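# Place rings flat on matching-size holders

## Task

Take every ring off the pallet and set it down flat on the pads of the holder whose size fits it. Gripping a ring from inside its hole by opening the fingers is allowed. A ring counts only if it stays there on its own, with the robot no longer holding it.

## Robot and tools

ROBOT. There is one arm: a six-joint FANUC CRX-5iA carrying a Robotiq two-finger gripper that opens to 140 mm. The gripper's fingers point along its own +z axis and close toward each other along its own y axis. end_effector_position is the spot midway between the finger pads when they are shut. Closed fingertips extend about 33 mm past that spot, and open ones about 9 mm. Closing pushes the tips roughly 24 mm farther out, so keep that much clearance over a surface. Opening the fingers inside a ring's bore is one way to hold it.

FRAME. All poses use the scene frame. Its origin is on the table top right under the arm's base, +z is up, and +y is to the left when facing along +x. The base may sit tilted on the table. The reported hand position can be slightly wrong, more so far from the base. Quaternions are written w first: qw, qx, qy, qz.

ROW FORMAT (used by both motion tools). One row is 10 numbers: x, y, z (metres, absolute place in the scene frame), qw, qx, qy, qz (absolute orientation), then position, force_limit, speed for the fingers, each from -1 to 1. position +1 is fully open; the pads touch near -0.8; -1 closes until blocked. force_limit -1, 0, +1 give about 14, 60, 107 N of squeeze. speed -1, 0, +1 give about 30, 140, 250 mm/s of pad travel. To hold an orientation, repeat its quaternion in every row instead of copying a reported one that may have drifted.

execute_actions(actions): a list of actions; each action is a list of 1 to 15 rows, one row per 1/30 s step; if fewer than 15, the last row repeats to fill 15 steps. An empty list just reports state and images. Each step, the commanded pose is trimmed to within 70 mm and 16 degrees of the measured one, so a distant pose may take several actions; afterwards the arm only continues to the last trimmed pose. An action is rejected if its target lies over 0.6 m from the gripper's starting position along any gripper axis; a malformed action, or a first action failing that test against the latest reported state, rejects the entire call and nothing moves.

move(target, speed, stop_force, blocking): target is one row as above (absolute pose; finger values applied at the start). speed is path top speed in m/s, 0.002 to 0.5, default 0.25; rotation is capped at twice that in rad/s. The path is straight, 0.5 to 10 s long, ignores obstacles, and the hand may overshoot the speed or stray, especially near full stretch. stop_force (optional, 20 to 80 N) ends the path when the estimated push against the motion rises that much for two steps; the hand then backs up two steps and holds. Use it with slow speeds to touch down; leave it out when lifting off something you press on, and do not trust it on moves that rotate the gripper. It is refused in the first 0.2 s of a scene and with blocking=false. blocking=false returns after 0.5 s while the arm keeps going; check with wait(0), and call wait or stop before sending new motion. The result adds a move: line giving the ending (done, contact, held, off_target, moving, fault) and active limits (paced = pose clipped; held = some steps blocked), plus distance to target.

wait(seconds): 0 to 10; lets time pass holding the last command, returning early if a running move ends. stop(): brakes a running move (fingers continue). zoom_image(camera, region): region [x0, y0, x1, y1] in pixels, top-left origin, at most 504 by 504. Cameras: cam_head_left, cam_head_right, cam_high, cam_low (672x504 each), cam_wrist (504x504). read_manual(section) returns licence text only. finished_scene(scene) ends the given scene (integer) irreversibly and reports success.

RESULTS. The state line shows end_effector_position and end_effector_quat_wxyz. object_status: 0 fingers moving, 1 blocked while opening, 2 blocked while closing (a grip), 3 reached the target or pads met. Stopped fingers stay put until position changes by at least 0.01; to squeeze harder while at status 2, raise force_limit and switch position between -1 and -0.98. position_measured is in counts: 3 fully open, 230 pads touching. Hand target is where the controller is heading. A pose unreachable line means the clearance check (which includes the base mount) altered or blocked the command. Step readings list positions, with HELD on blocked steps. Flange force is the estimated outside force, including held weight, noisy during accelerations; no reading means no estimate. MOTOR HOT warns of overheating from holding loads.

AVOID. A joint reaching its load limit (waist, shoulder, elbow 140 N m; forearm roll, wrist pitch, wrist roll 35.2 N m) or any outside force of 150 N stops the arm for 10 s and drops the rest of the call; the arm is stiff, so aiming even slightly beyond a firm contact can trigger this. Overheating also brakes the arm. Do not drop, slam or shove parts, and never knock anything off the table. Parts may be briefly tugged or nudged by outside disturbances, so grip securely and verify placements in the images before ending the scene.

Each tool is called after "Emit:" by a JSON object that holds its "op" and its "data".

## Session

Emit:
{"op": "execute_actions", "data": {"actions": []}}

Scene clock: 0.00 s.
end_effector_position=(+0.1594, +0.3103, +0.2445) position_measured=3 object_status=3 end_effector_quat_wxyz=(-0.227, -0.164, +0.688, +0.669)
Joint positions: [ 0.027  1.292 -0.094 -1.223 -1.711 -0.175]
Joint velocities: [-0.     0.001  0.     0.001  0.    -0.001]
Flange force (N, the push that the arm receives, along the gripper's own x y z axes): no reading
Hand target: +0.159, +0.310, +0.244; -0.227, -0.164, +0.688, +0.669

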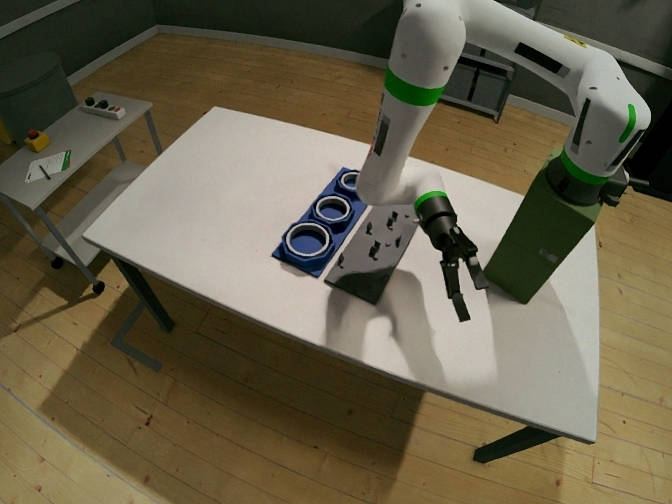

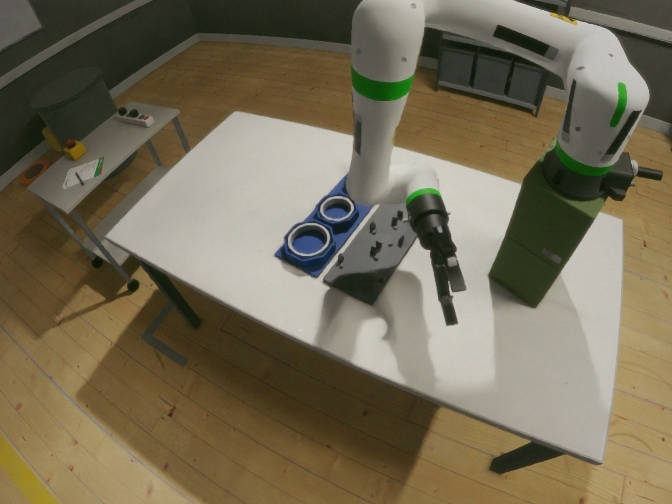

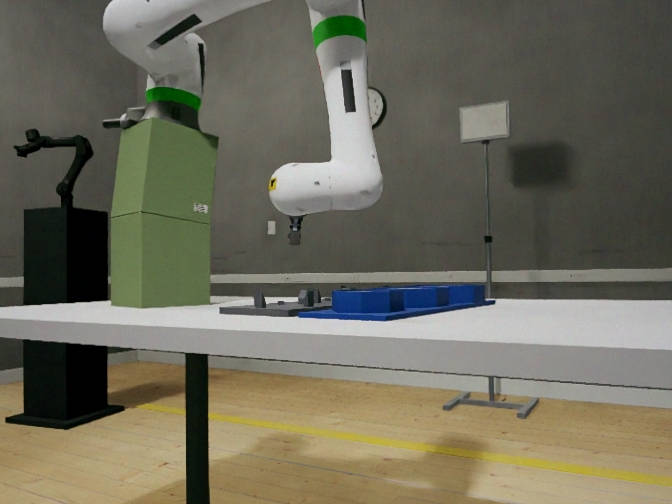

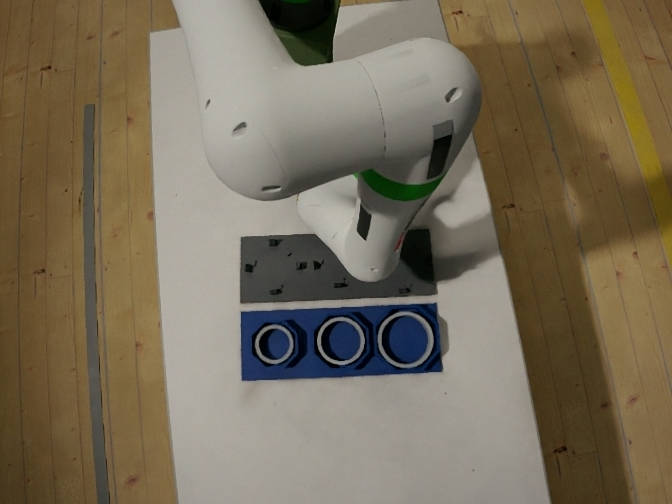

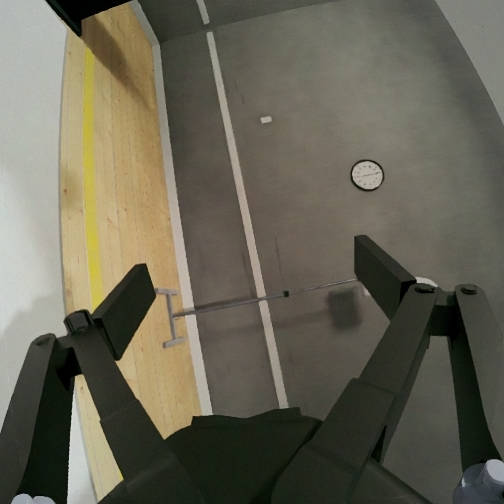

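Emit:
{"op": "move", "data": {"target": [0.5,0.05,0.3,0,1,0,0,-0.8,0,0]}}

Scene clock: 8.27 s.
end_effector_position=(+0.4979, +0.0488, +0.2974) position_measured=229 object_status=3 end_effector_quat_wxyz=(+0.002, +1.000, +0.001, -0.002)
Joint positions: [ 0.139  0.397 -0.316 -0.13  -0.798  1.352]
Joint velocities: [-0.001 -0.001  0.    -0.001  0.     0.002]
Flange force (N, the push that the arm receives, along the gripper's own x y z axes): [0.7 -0.8 -2.5]
Hand target: +0.498, +0.049, +0.297; +0.002, +1.000, +0.001, -0.002
Off the commanded pose: 0.004 m, 0 deg.
move: off_target

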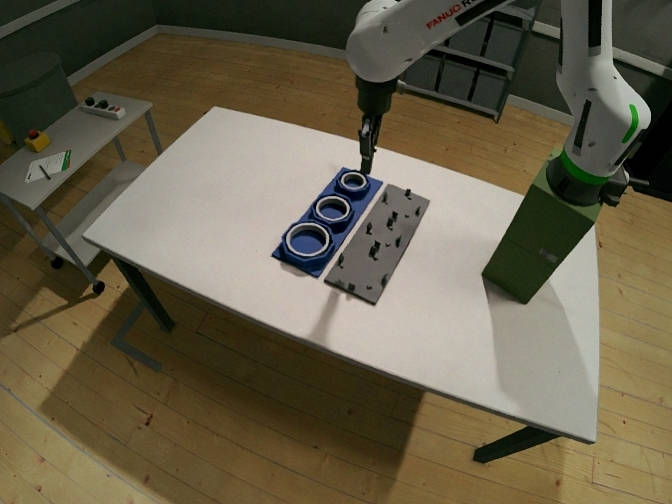

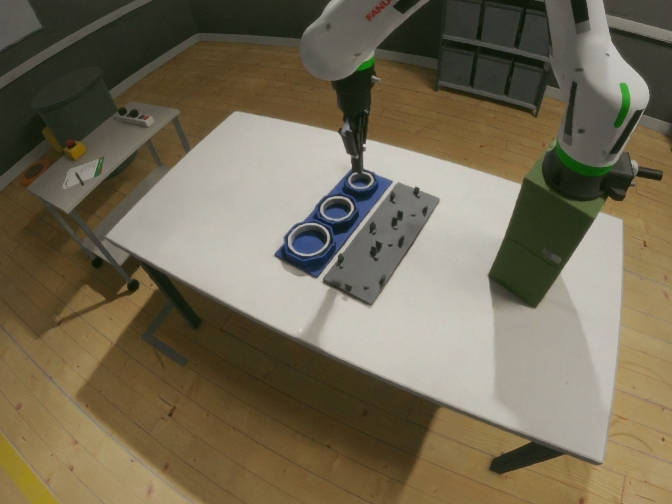

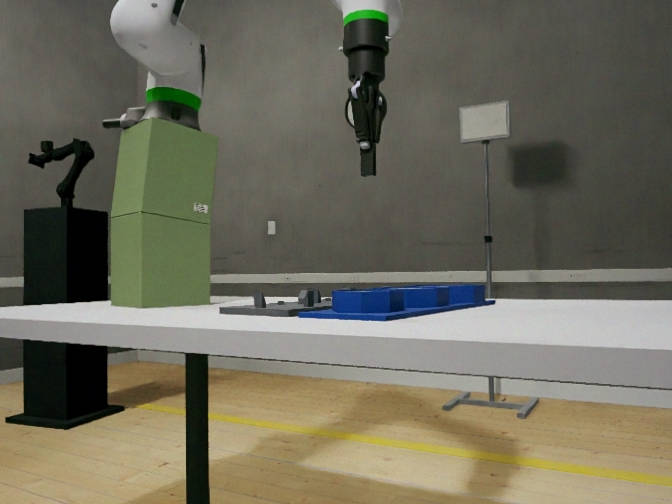

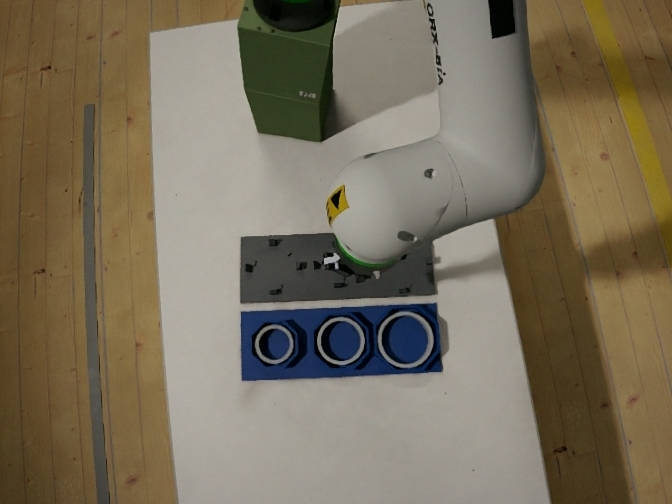

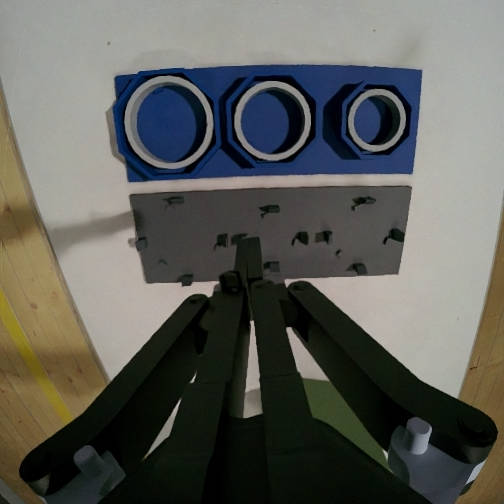

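Emit:
{"op": "move", "data": {"target": [0.6,0.02,0.12,0,1,0,0,-0.8,0,0]}}

Scene clock: 16.27 s.
end_effector_position=(+0.5996, +0.0200, +0.1201) position_measured=229 object_status=3 end_effector_quat_wxyz=(-0.000, +1.000, -0.000, -0.000)
Joint positions: [ 0.063  0.909  0.036 -0.171 -0.643  1.471]
Joint velocities: [ 0.     0.001  0.001 -0.    -0.     0.002]
Flange force (N, the push that the arm receives, along the gripper's own x y z axes): [2.5 -0.8 -1.0]
Hand target: +0.600, +0.020, +0.120; -0.000, +1.000, -0.000, -0.000
Off the commanded pose: 0.000 m, 0 deg.
move: done

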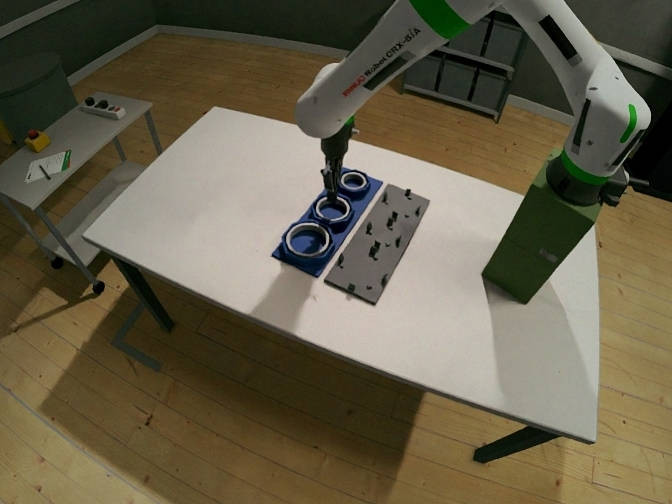

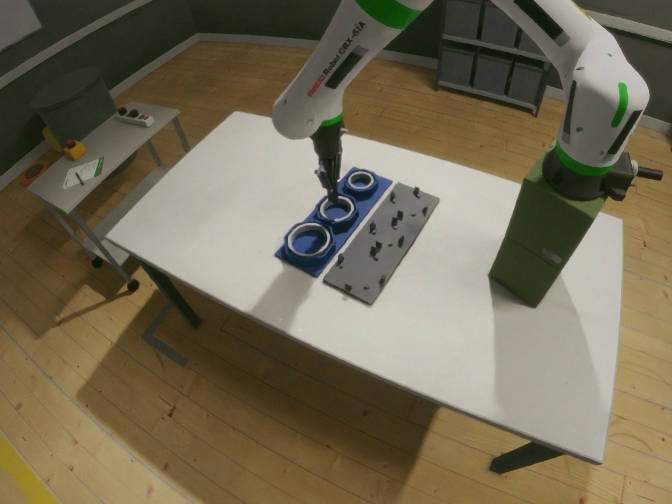

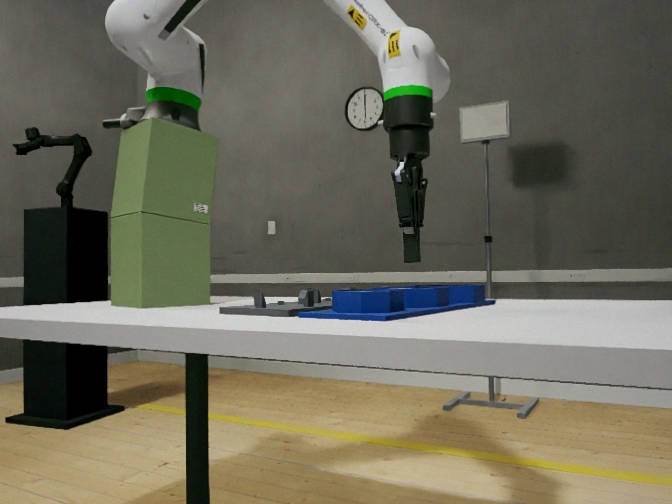

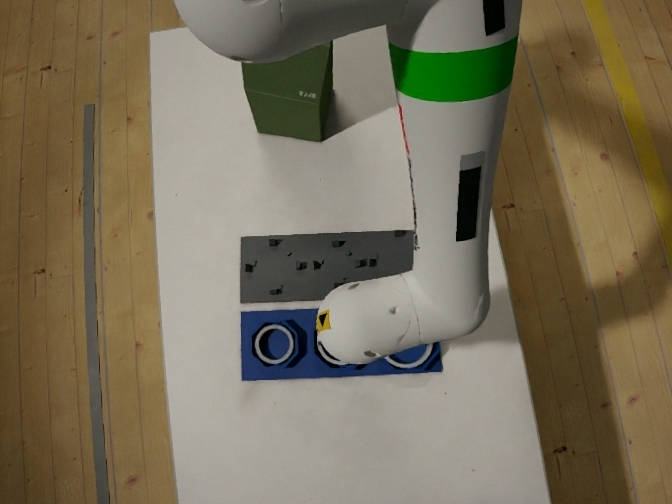

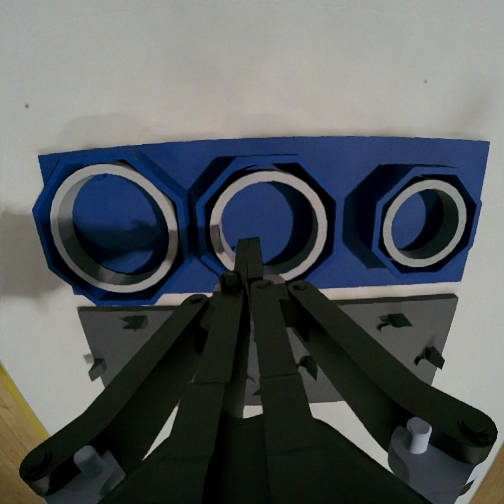

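Emit:
{"op": "move", "data": {"target": [0.605,0.002,0.07,0,1,0,0,-0.8,0,0], "speed": 0.1}}

Scene clock: 21.40 s.
end_effector_position=(+0.6049, +0.0021, +0.0701) position_measured=229 object_status=3 end_effector_quat_wxyz=(-0.000, +1.000, -0.000, +0.000)
Joint positions: [ 0.04   1.021  0.098 -0.184 -0.596  1.51 ]
Joint velocities: [-0.001  0.001 -0.    -0.     0.     0.002]
Flange force (N, the push that the arm receives, along the gripper's own x y z axes): [0.9 -0.8 -2.5]
Hand target: +0.605, +0.002, +0.070; -0.000, +1.000, -0.000, -0.000
Off the commanded pose: 0.000 m, 0 deg.
move: done

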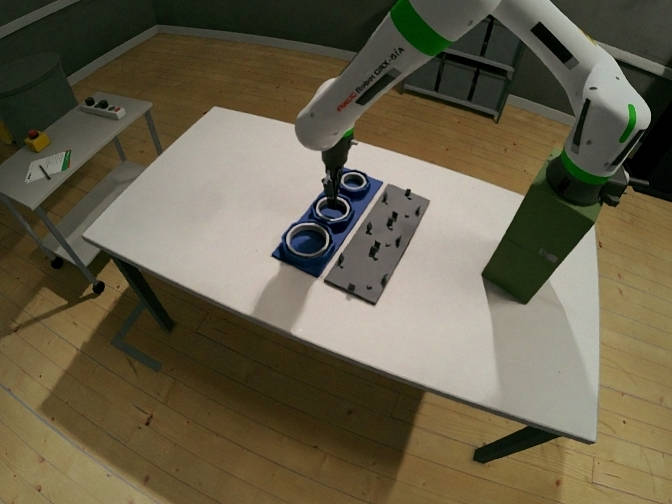

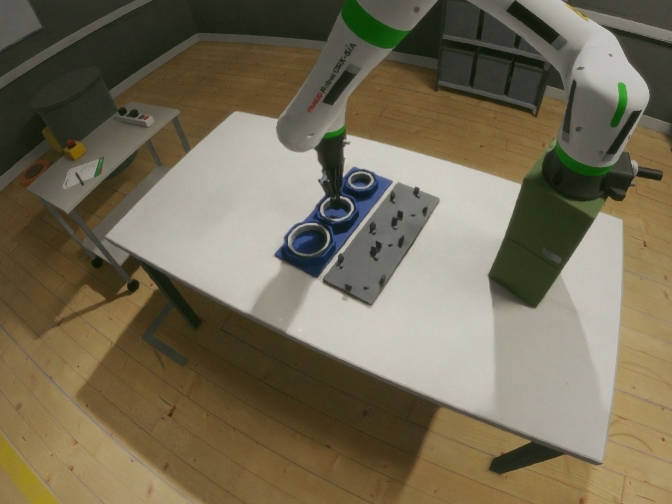

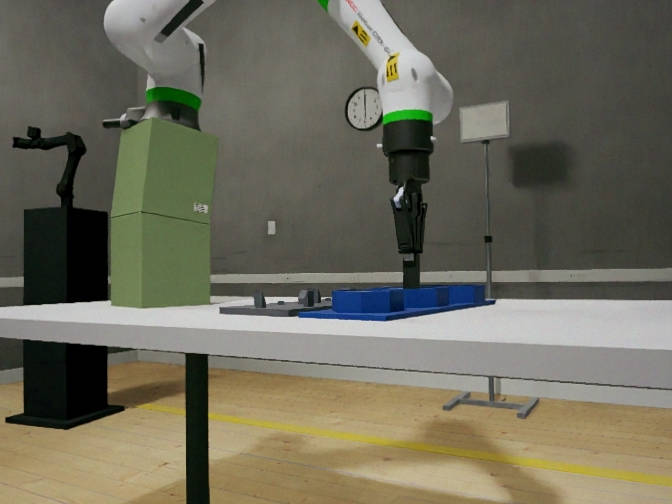

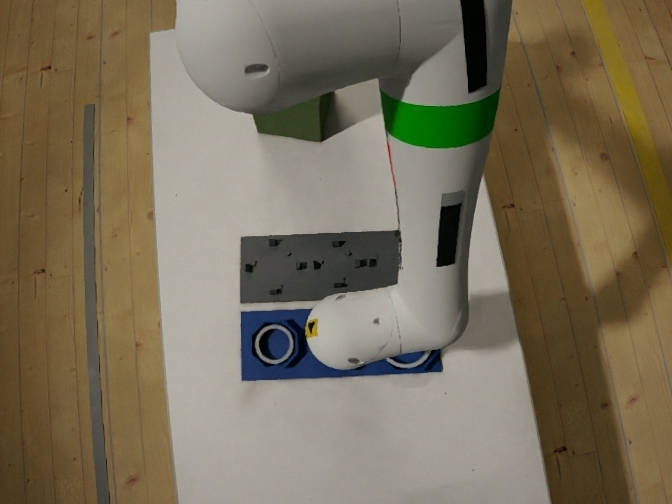

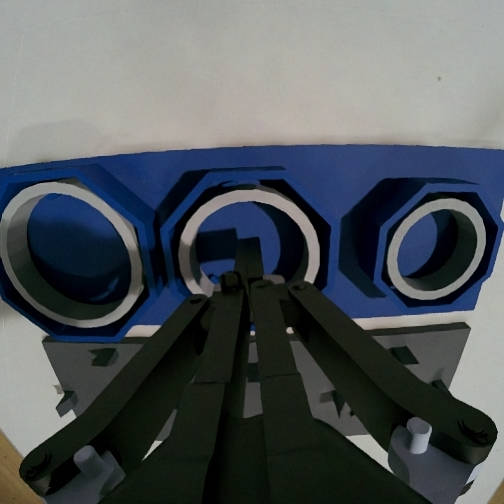

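Emit:
{"op": "move", "data": {"target": [0.605,0.002,0.043,0,1,0,0,-0.1,0,0], "speed": 0.05}}

Emit:
{"op": "execute_actions", "data": {"actions": [[[0.605,0.002,0.043,0,1,0,0,1,0.3,-0.5]],[[0.605,0.002,0.043,0,1,0,0,1,0.3,-0.5]]]}}

Emit:
{"op": "move", "data": {"target": [0.605,0.002,0.12,0,1,0,0,1,0.3,-0.5], "speed": 0.08}}

Emit:
{"op": "move", "data": {"target": [0.455,-0.135,0.12,0,1,0,0,1,0.3,-0.5], "speed": 0.15}}

Scene clock: 26.87 s.
end_effector_position=(+0.6050, +0.0020, +0.0431) position_measured=141 object_status=3 end_effector_quat_wxyz=(+0.000, +1.000, -0.000, +0.000)
Joint positions: [ 0.044  1.077  0.128 -0.191 -0.569  1.514]
Joint velocities: [-0.     0.    -0.     0.001 -0.    -0.001]
Flange force (N, the push that the arm receives, along the gripper's own x y z axes): [0.3 -1.1 -3.0]
Hand target: +0.605, +0.002, +0.043; +0.000, +1.000, -0.000, +0.000
Off the commanded pose: 0.000 m, 0 deg.
move: done

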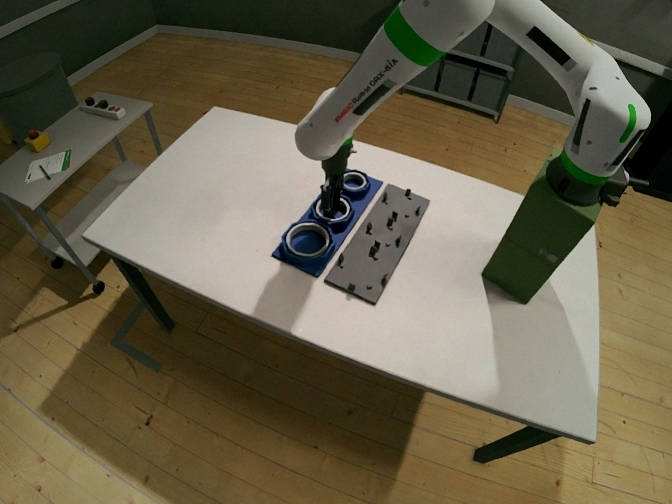

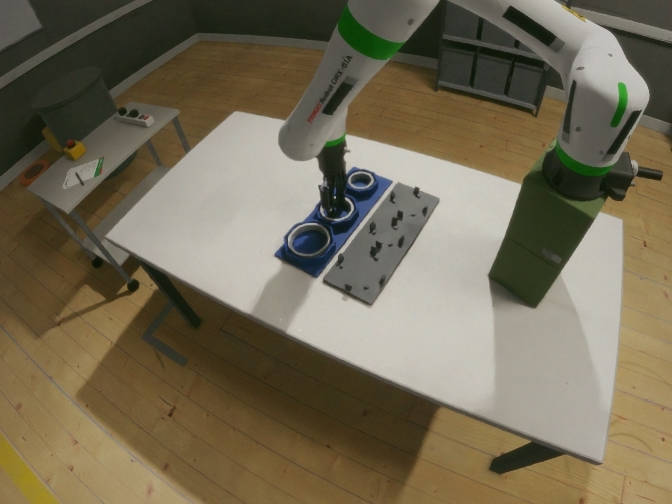

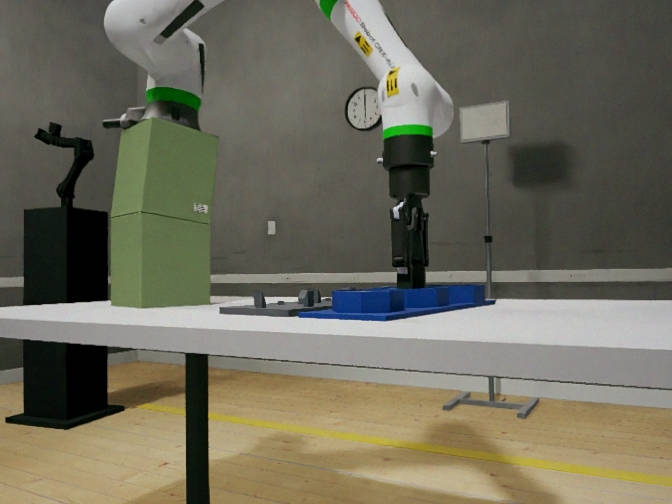

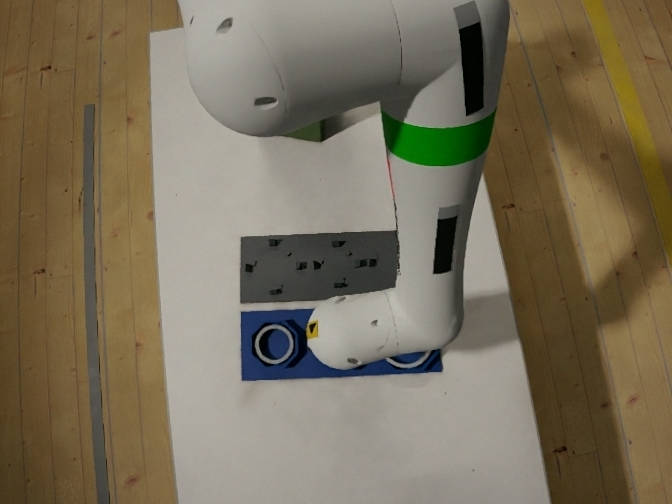

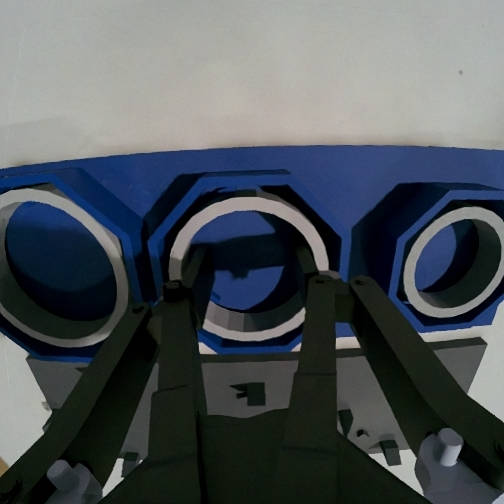

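Scene clock: 27.87 s.
end_effector_position=(+0.6050, +0.0020, +0.0430) position_measured=117 object_status=1 end_effector_quat_wxyz=(-0.000, +1.000, -0.000, -0.000)
Joint positions: [ 0.044  1.078  0.128 -0.191 -0.569  1.514]
Joint velocities: [ 0.     0.001 -0.001 -0.001  0.     0.002]
Flange force (N, the push that the arm receives, along the gripper's own x y z axes): [0.4 -1.0 2.2]
Flange force at the end of the 1st action (N, along the gripper's axes at the end of the call): [1.4 -0.7 2.9]
Hand target: +0.605, +0.002, +0.043; -0.000, +1.000, -0.000, -0.000
Off the commanded pose: 0.000 m, 0 deg.
Step readings (end_effector_position; steps 1 to 15: 1st action; 16 to 30: 2nd action):
0: (+0.6050, +0.0020, +0.0431)
1: (+0.6050, +0.0020, +0.0430)
2: (+0.6050, +0.0020, +0.0430)
4: (+0.6050, +0.0020, +0.0430)
8: (+0.6050, +0.0020, +0.0430)
15: (+0.6050, +0.0020, +0.0430)
16: (+0.6050, +0.0020, +0.0430)
17: (+0.6050, +0.0020, +0.0430)
19: (+0.6050, +0.0020, +0.0430)
23: (+0.6050, +0.0020, +0.0430)
30: end_effector_position above

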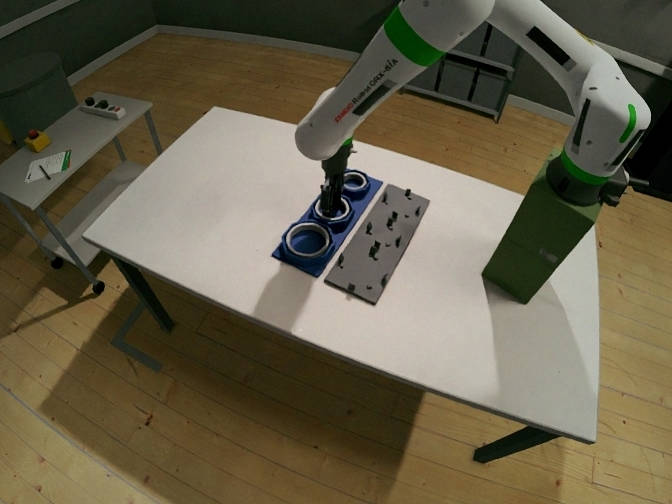

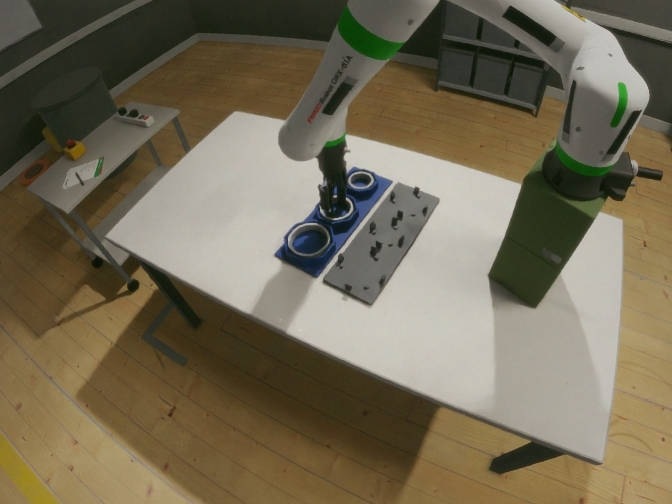

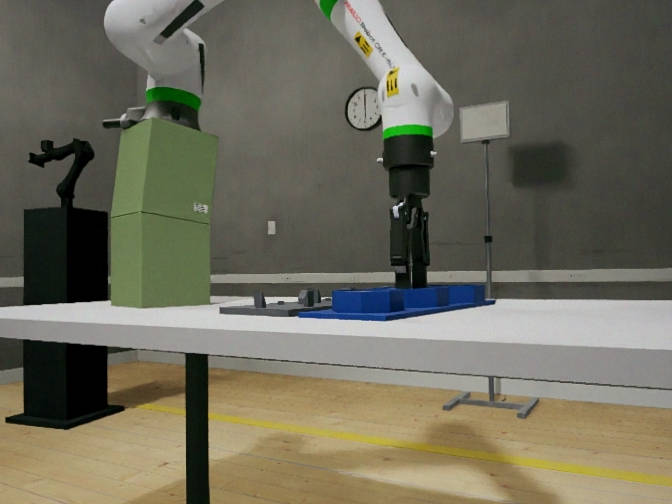

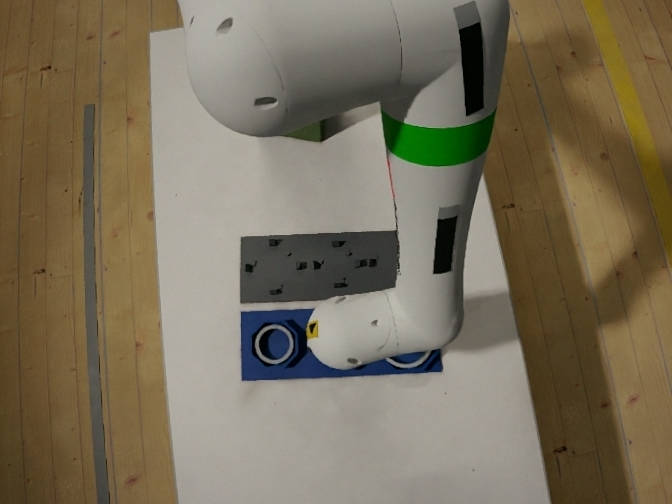

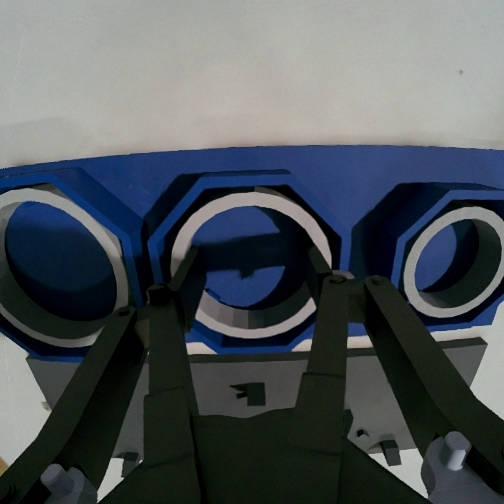

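Scene clock: 29.13 s.
end_effector_position=(+0.6051, +0.0021, +0.1199) position_measured=117 object_status=1 end_effector_quat_wxyz=(-0.000, +1.000, +0.000, -0.000)
Joint positions: [ 0.032  0.921  0.056 -0.171 -0.653  1.501]
Joint velocities: [ 0.001  0.    -0.    -0.     0.     0.001]
Flange force (N, the push that the arm receives, along the gripper's own x y z axes): [1.0 -0.7 3.1]
Hand target: +0.605, +0.002, +0.120; -0.000, +1.000, +0.000, -0.000
Off the commanded pose: 0.000 m, 0 deg.
move: done

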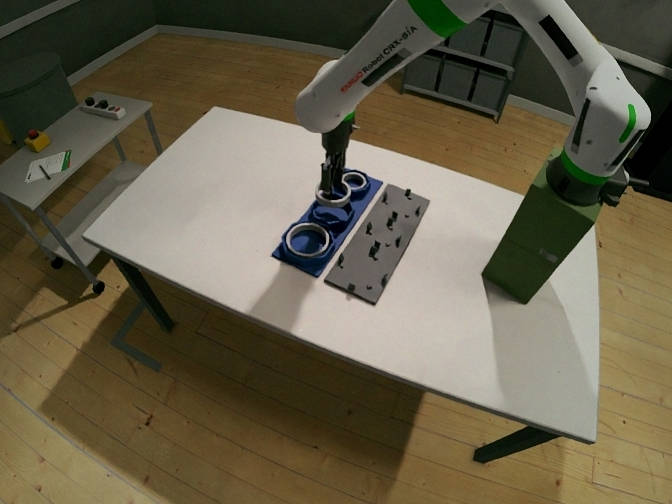

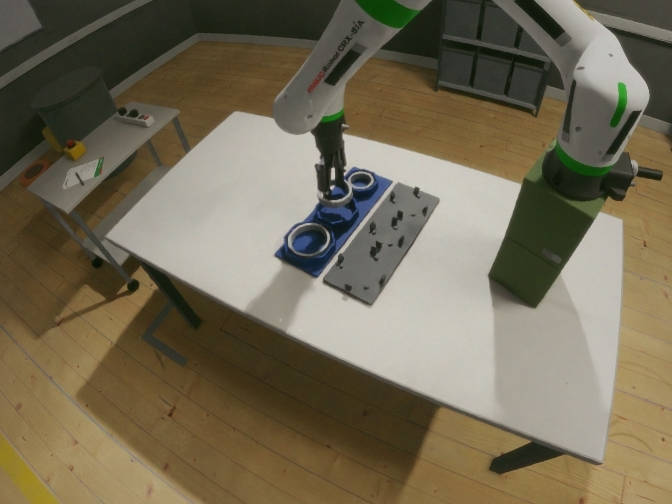

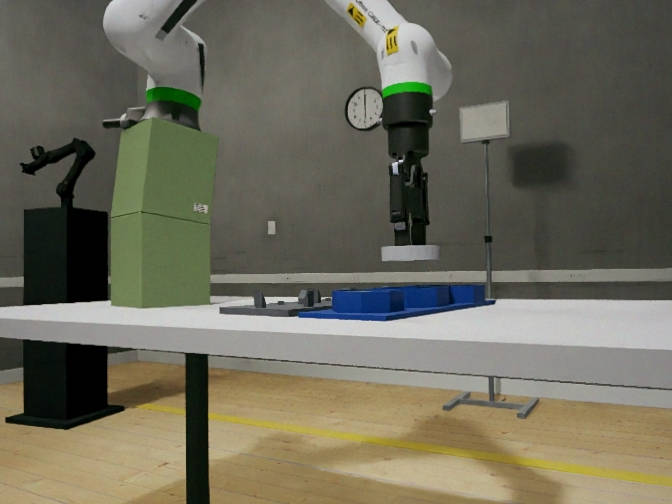

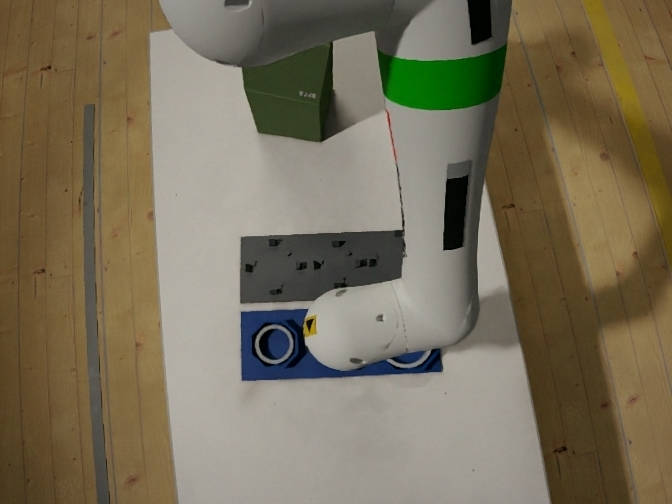

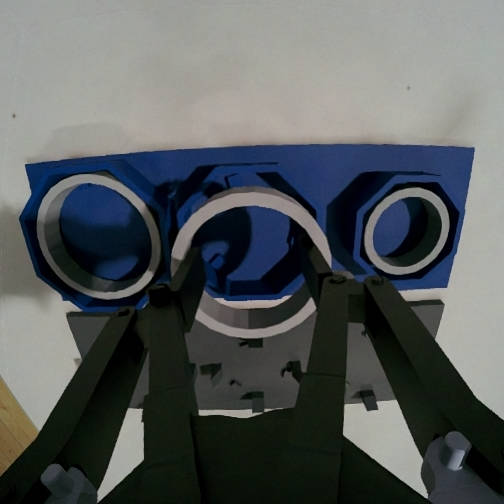

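Scene clock: 30.83 s.
end_effector_position=(+0.4547, -0.1338, +0.1204) position_measured=117 object_status=1 end_effector_quat_wxyz=(-0.001, +1.000, -0.000, +0.000)
Joint positions: [-0.209  0.801 -0.303 -0.271 -0.449  1.851]
Joint velocities: [-0.001  0.001 -0.    -0.    -0.     0.001]
Flange force (N, the push that the arm receives, along the gripper's own x y z axes): [0.7 -1.1 1.8]
Hand target: +0.455, -0.134, +0.120; -0.001, +1.000, -0.000, +0.000
Off the commanded pose: 0.001 m, 0 deg.
move: done

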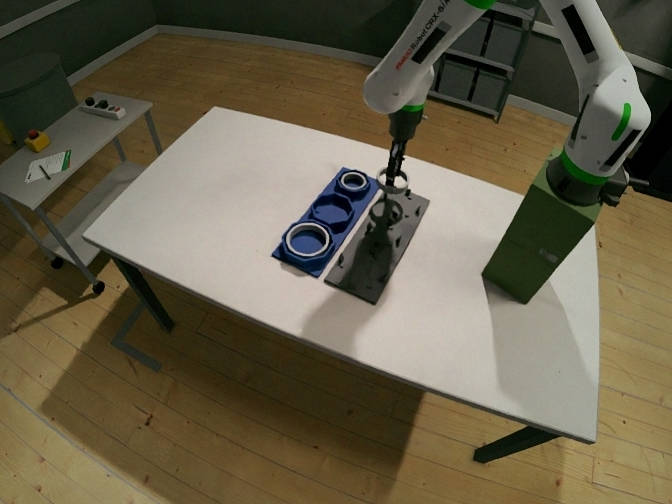

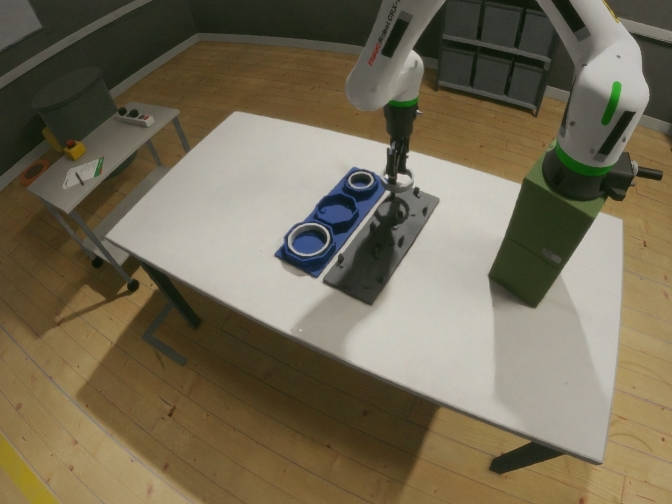

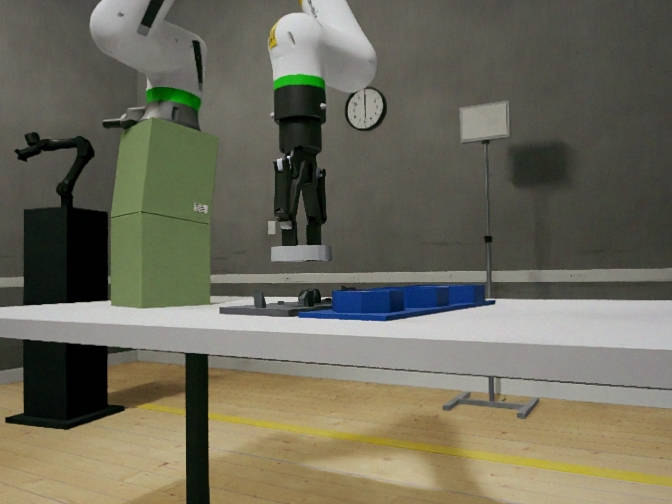

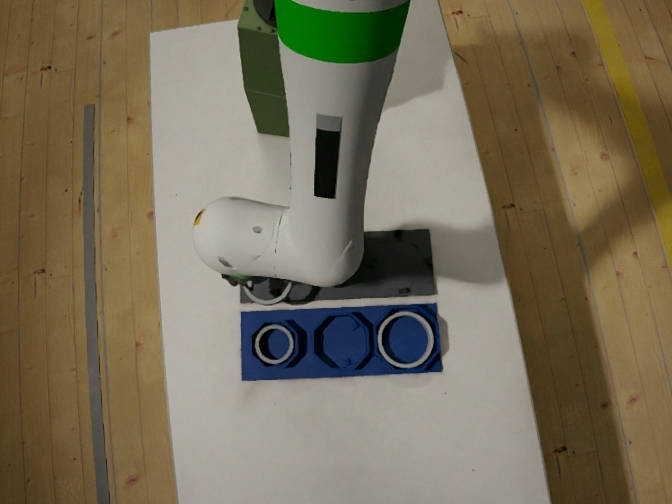

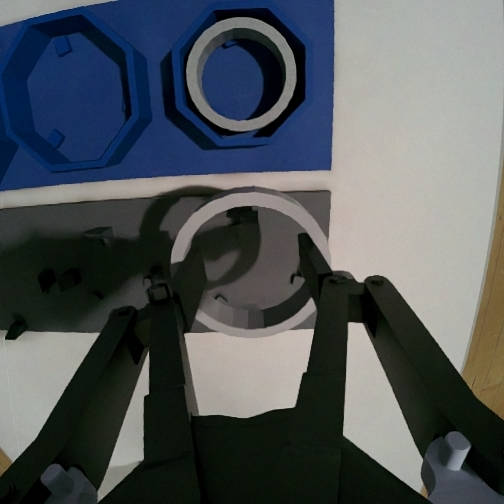

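Emit:
{"op": "move", "data": {"target": [0.41,-0.122,0.09,0,1,0,0,1,0.3,-0.5], "speed": 0.1}}

Scene clock: 34.37 s.
end_effector_position=(+0.4100, -0.1219, +0.0902) position_measured=117 object_status=1 end_effector_quat_wxyz=(-0.000, +1.000, +0.000, +0.000)
Joint positions: [-0.182  0.836 -0.384 -0.353 -0.334  1.914]
Joint velocities: [ 0.001 -0.    -0.    -0.001  0.    -0.001]
Flange force (N, the push that the arm receives, along the gripper's own x y z axes): [1.3 -0.9 2.9]
Hand target: +0.410, -0.122, +0.090; -0.000, +1.000, -0.000, +0.000
Off the commanded pose: 0.000 m, 0 deg.
move: done

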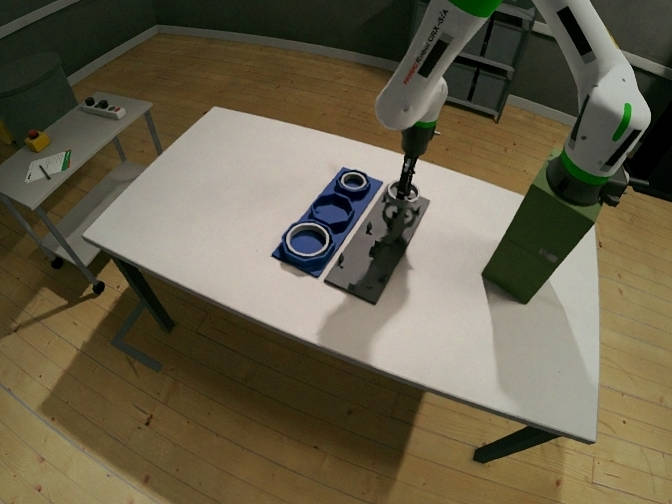

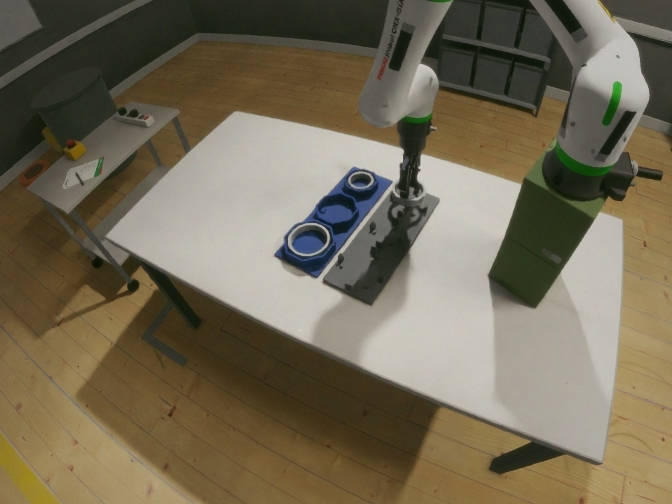

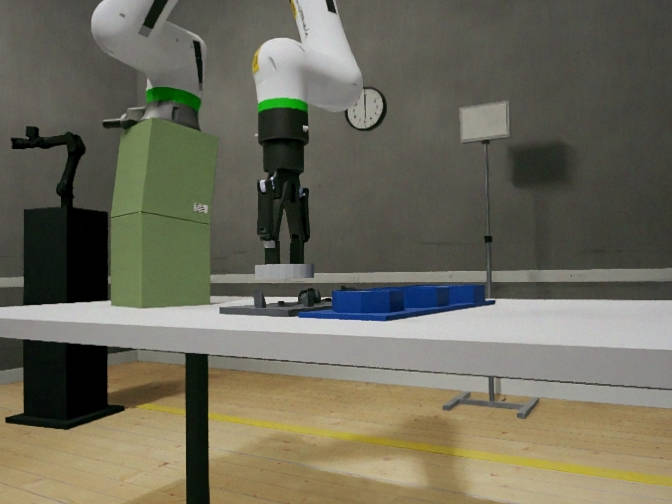

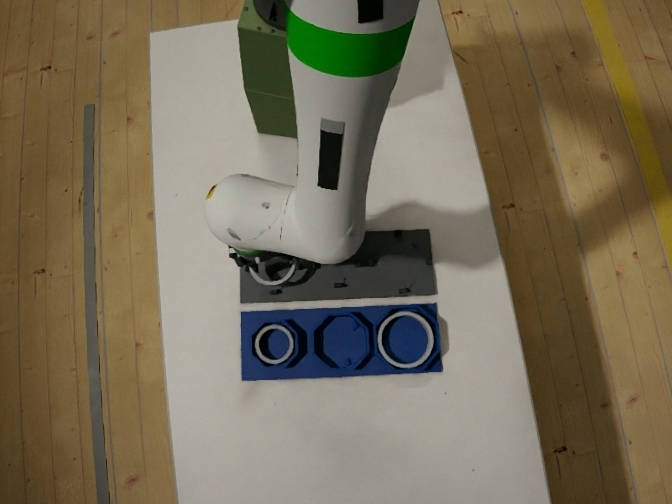

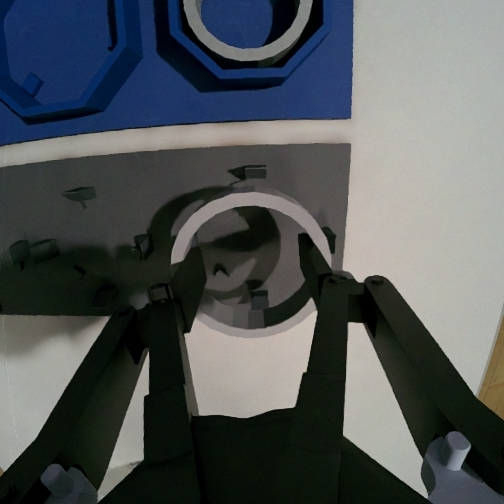

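Emit:
{"op": "move", "data": {"target": [0.414,-0.128,0.073,0,1,0,0,1,0.3,-0.5], "speed": 0.05}}

Emit:
{"op": "zoom_image", "data": {"camera": "cam_high", "region": [180,240,400,330]}}

Scene clock: 38.87 s.
end_effector_position=(+0.4140, -0.1279, +0.0730) position_measured=117 object_status=1 end_effector_quat_wxyz=(-0.000, +1.000, +0.000, +0.000)
Joint positions: [-0.193  0.886 -0.347 -0.367 -0.323  1.94 ]
Joint velocities: [-0.     0.001 -0.    -0.     0.    -0.001]
Flange force (N, the push that the arm receives, along the gripper's own x y z axes): [1.3 -1.3 1.9]
Hand target: +0.414, -0.128, +0.073; -0.000, +1.000, -0.000, +0.000
Off the commanded pose: 0.000 m, 0 deg.
move: done

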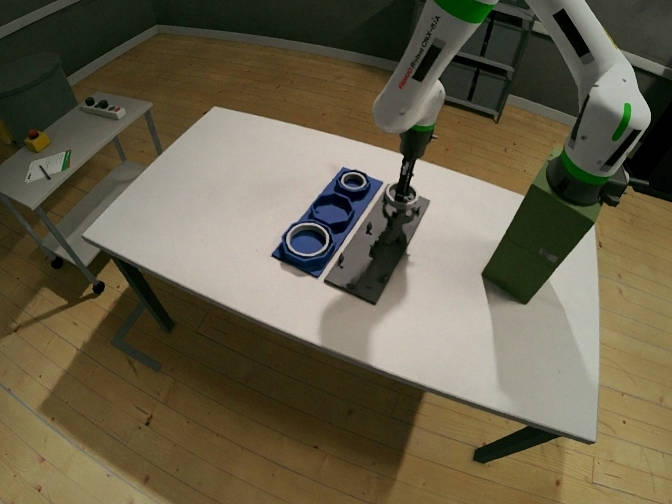

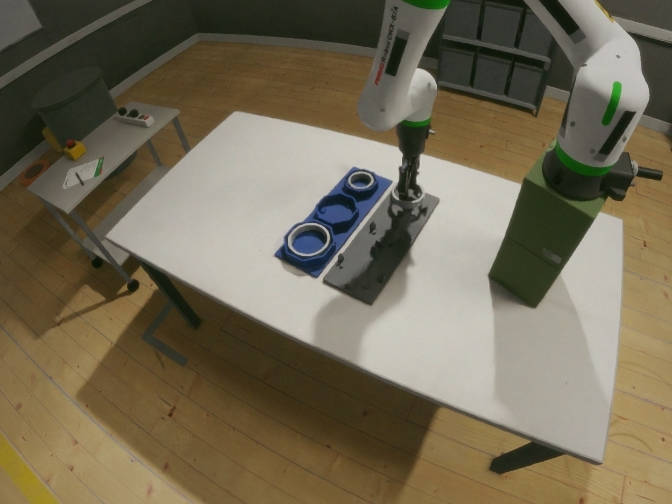

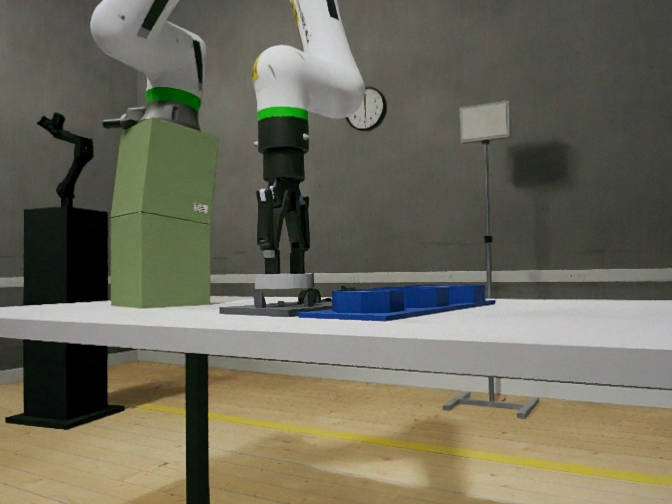

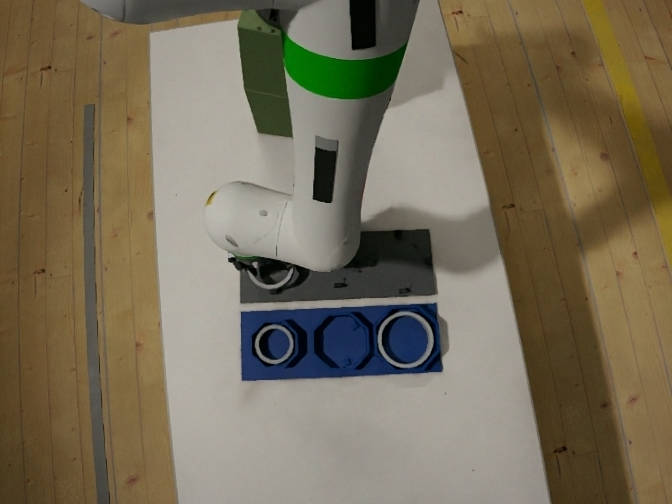

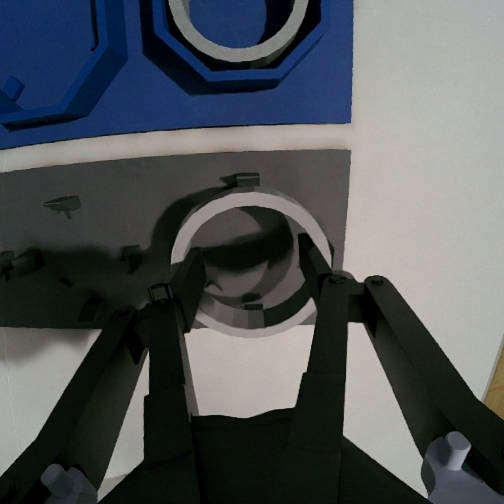

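Region (180, 240, 400, 330) of cam_high's 672x504 image, scaled by 2.291, with more detail than that image has; it fills the top 206 rows of this view, and the rest is white.

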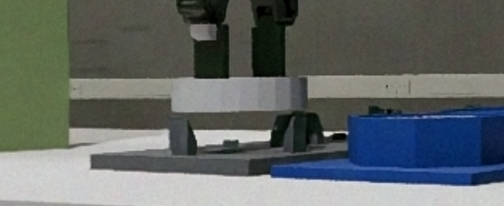

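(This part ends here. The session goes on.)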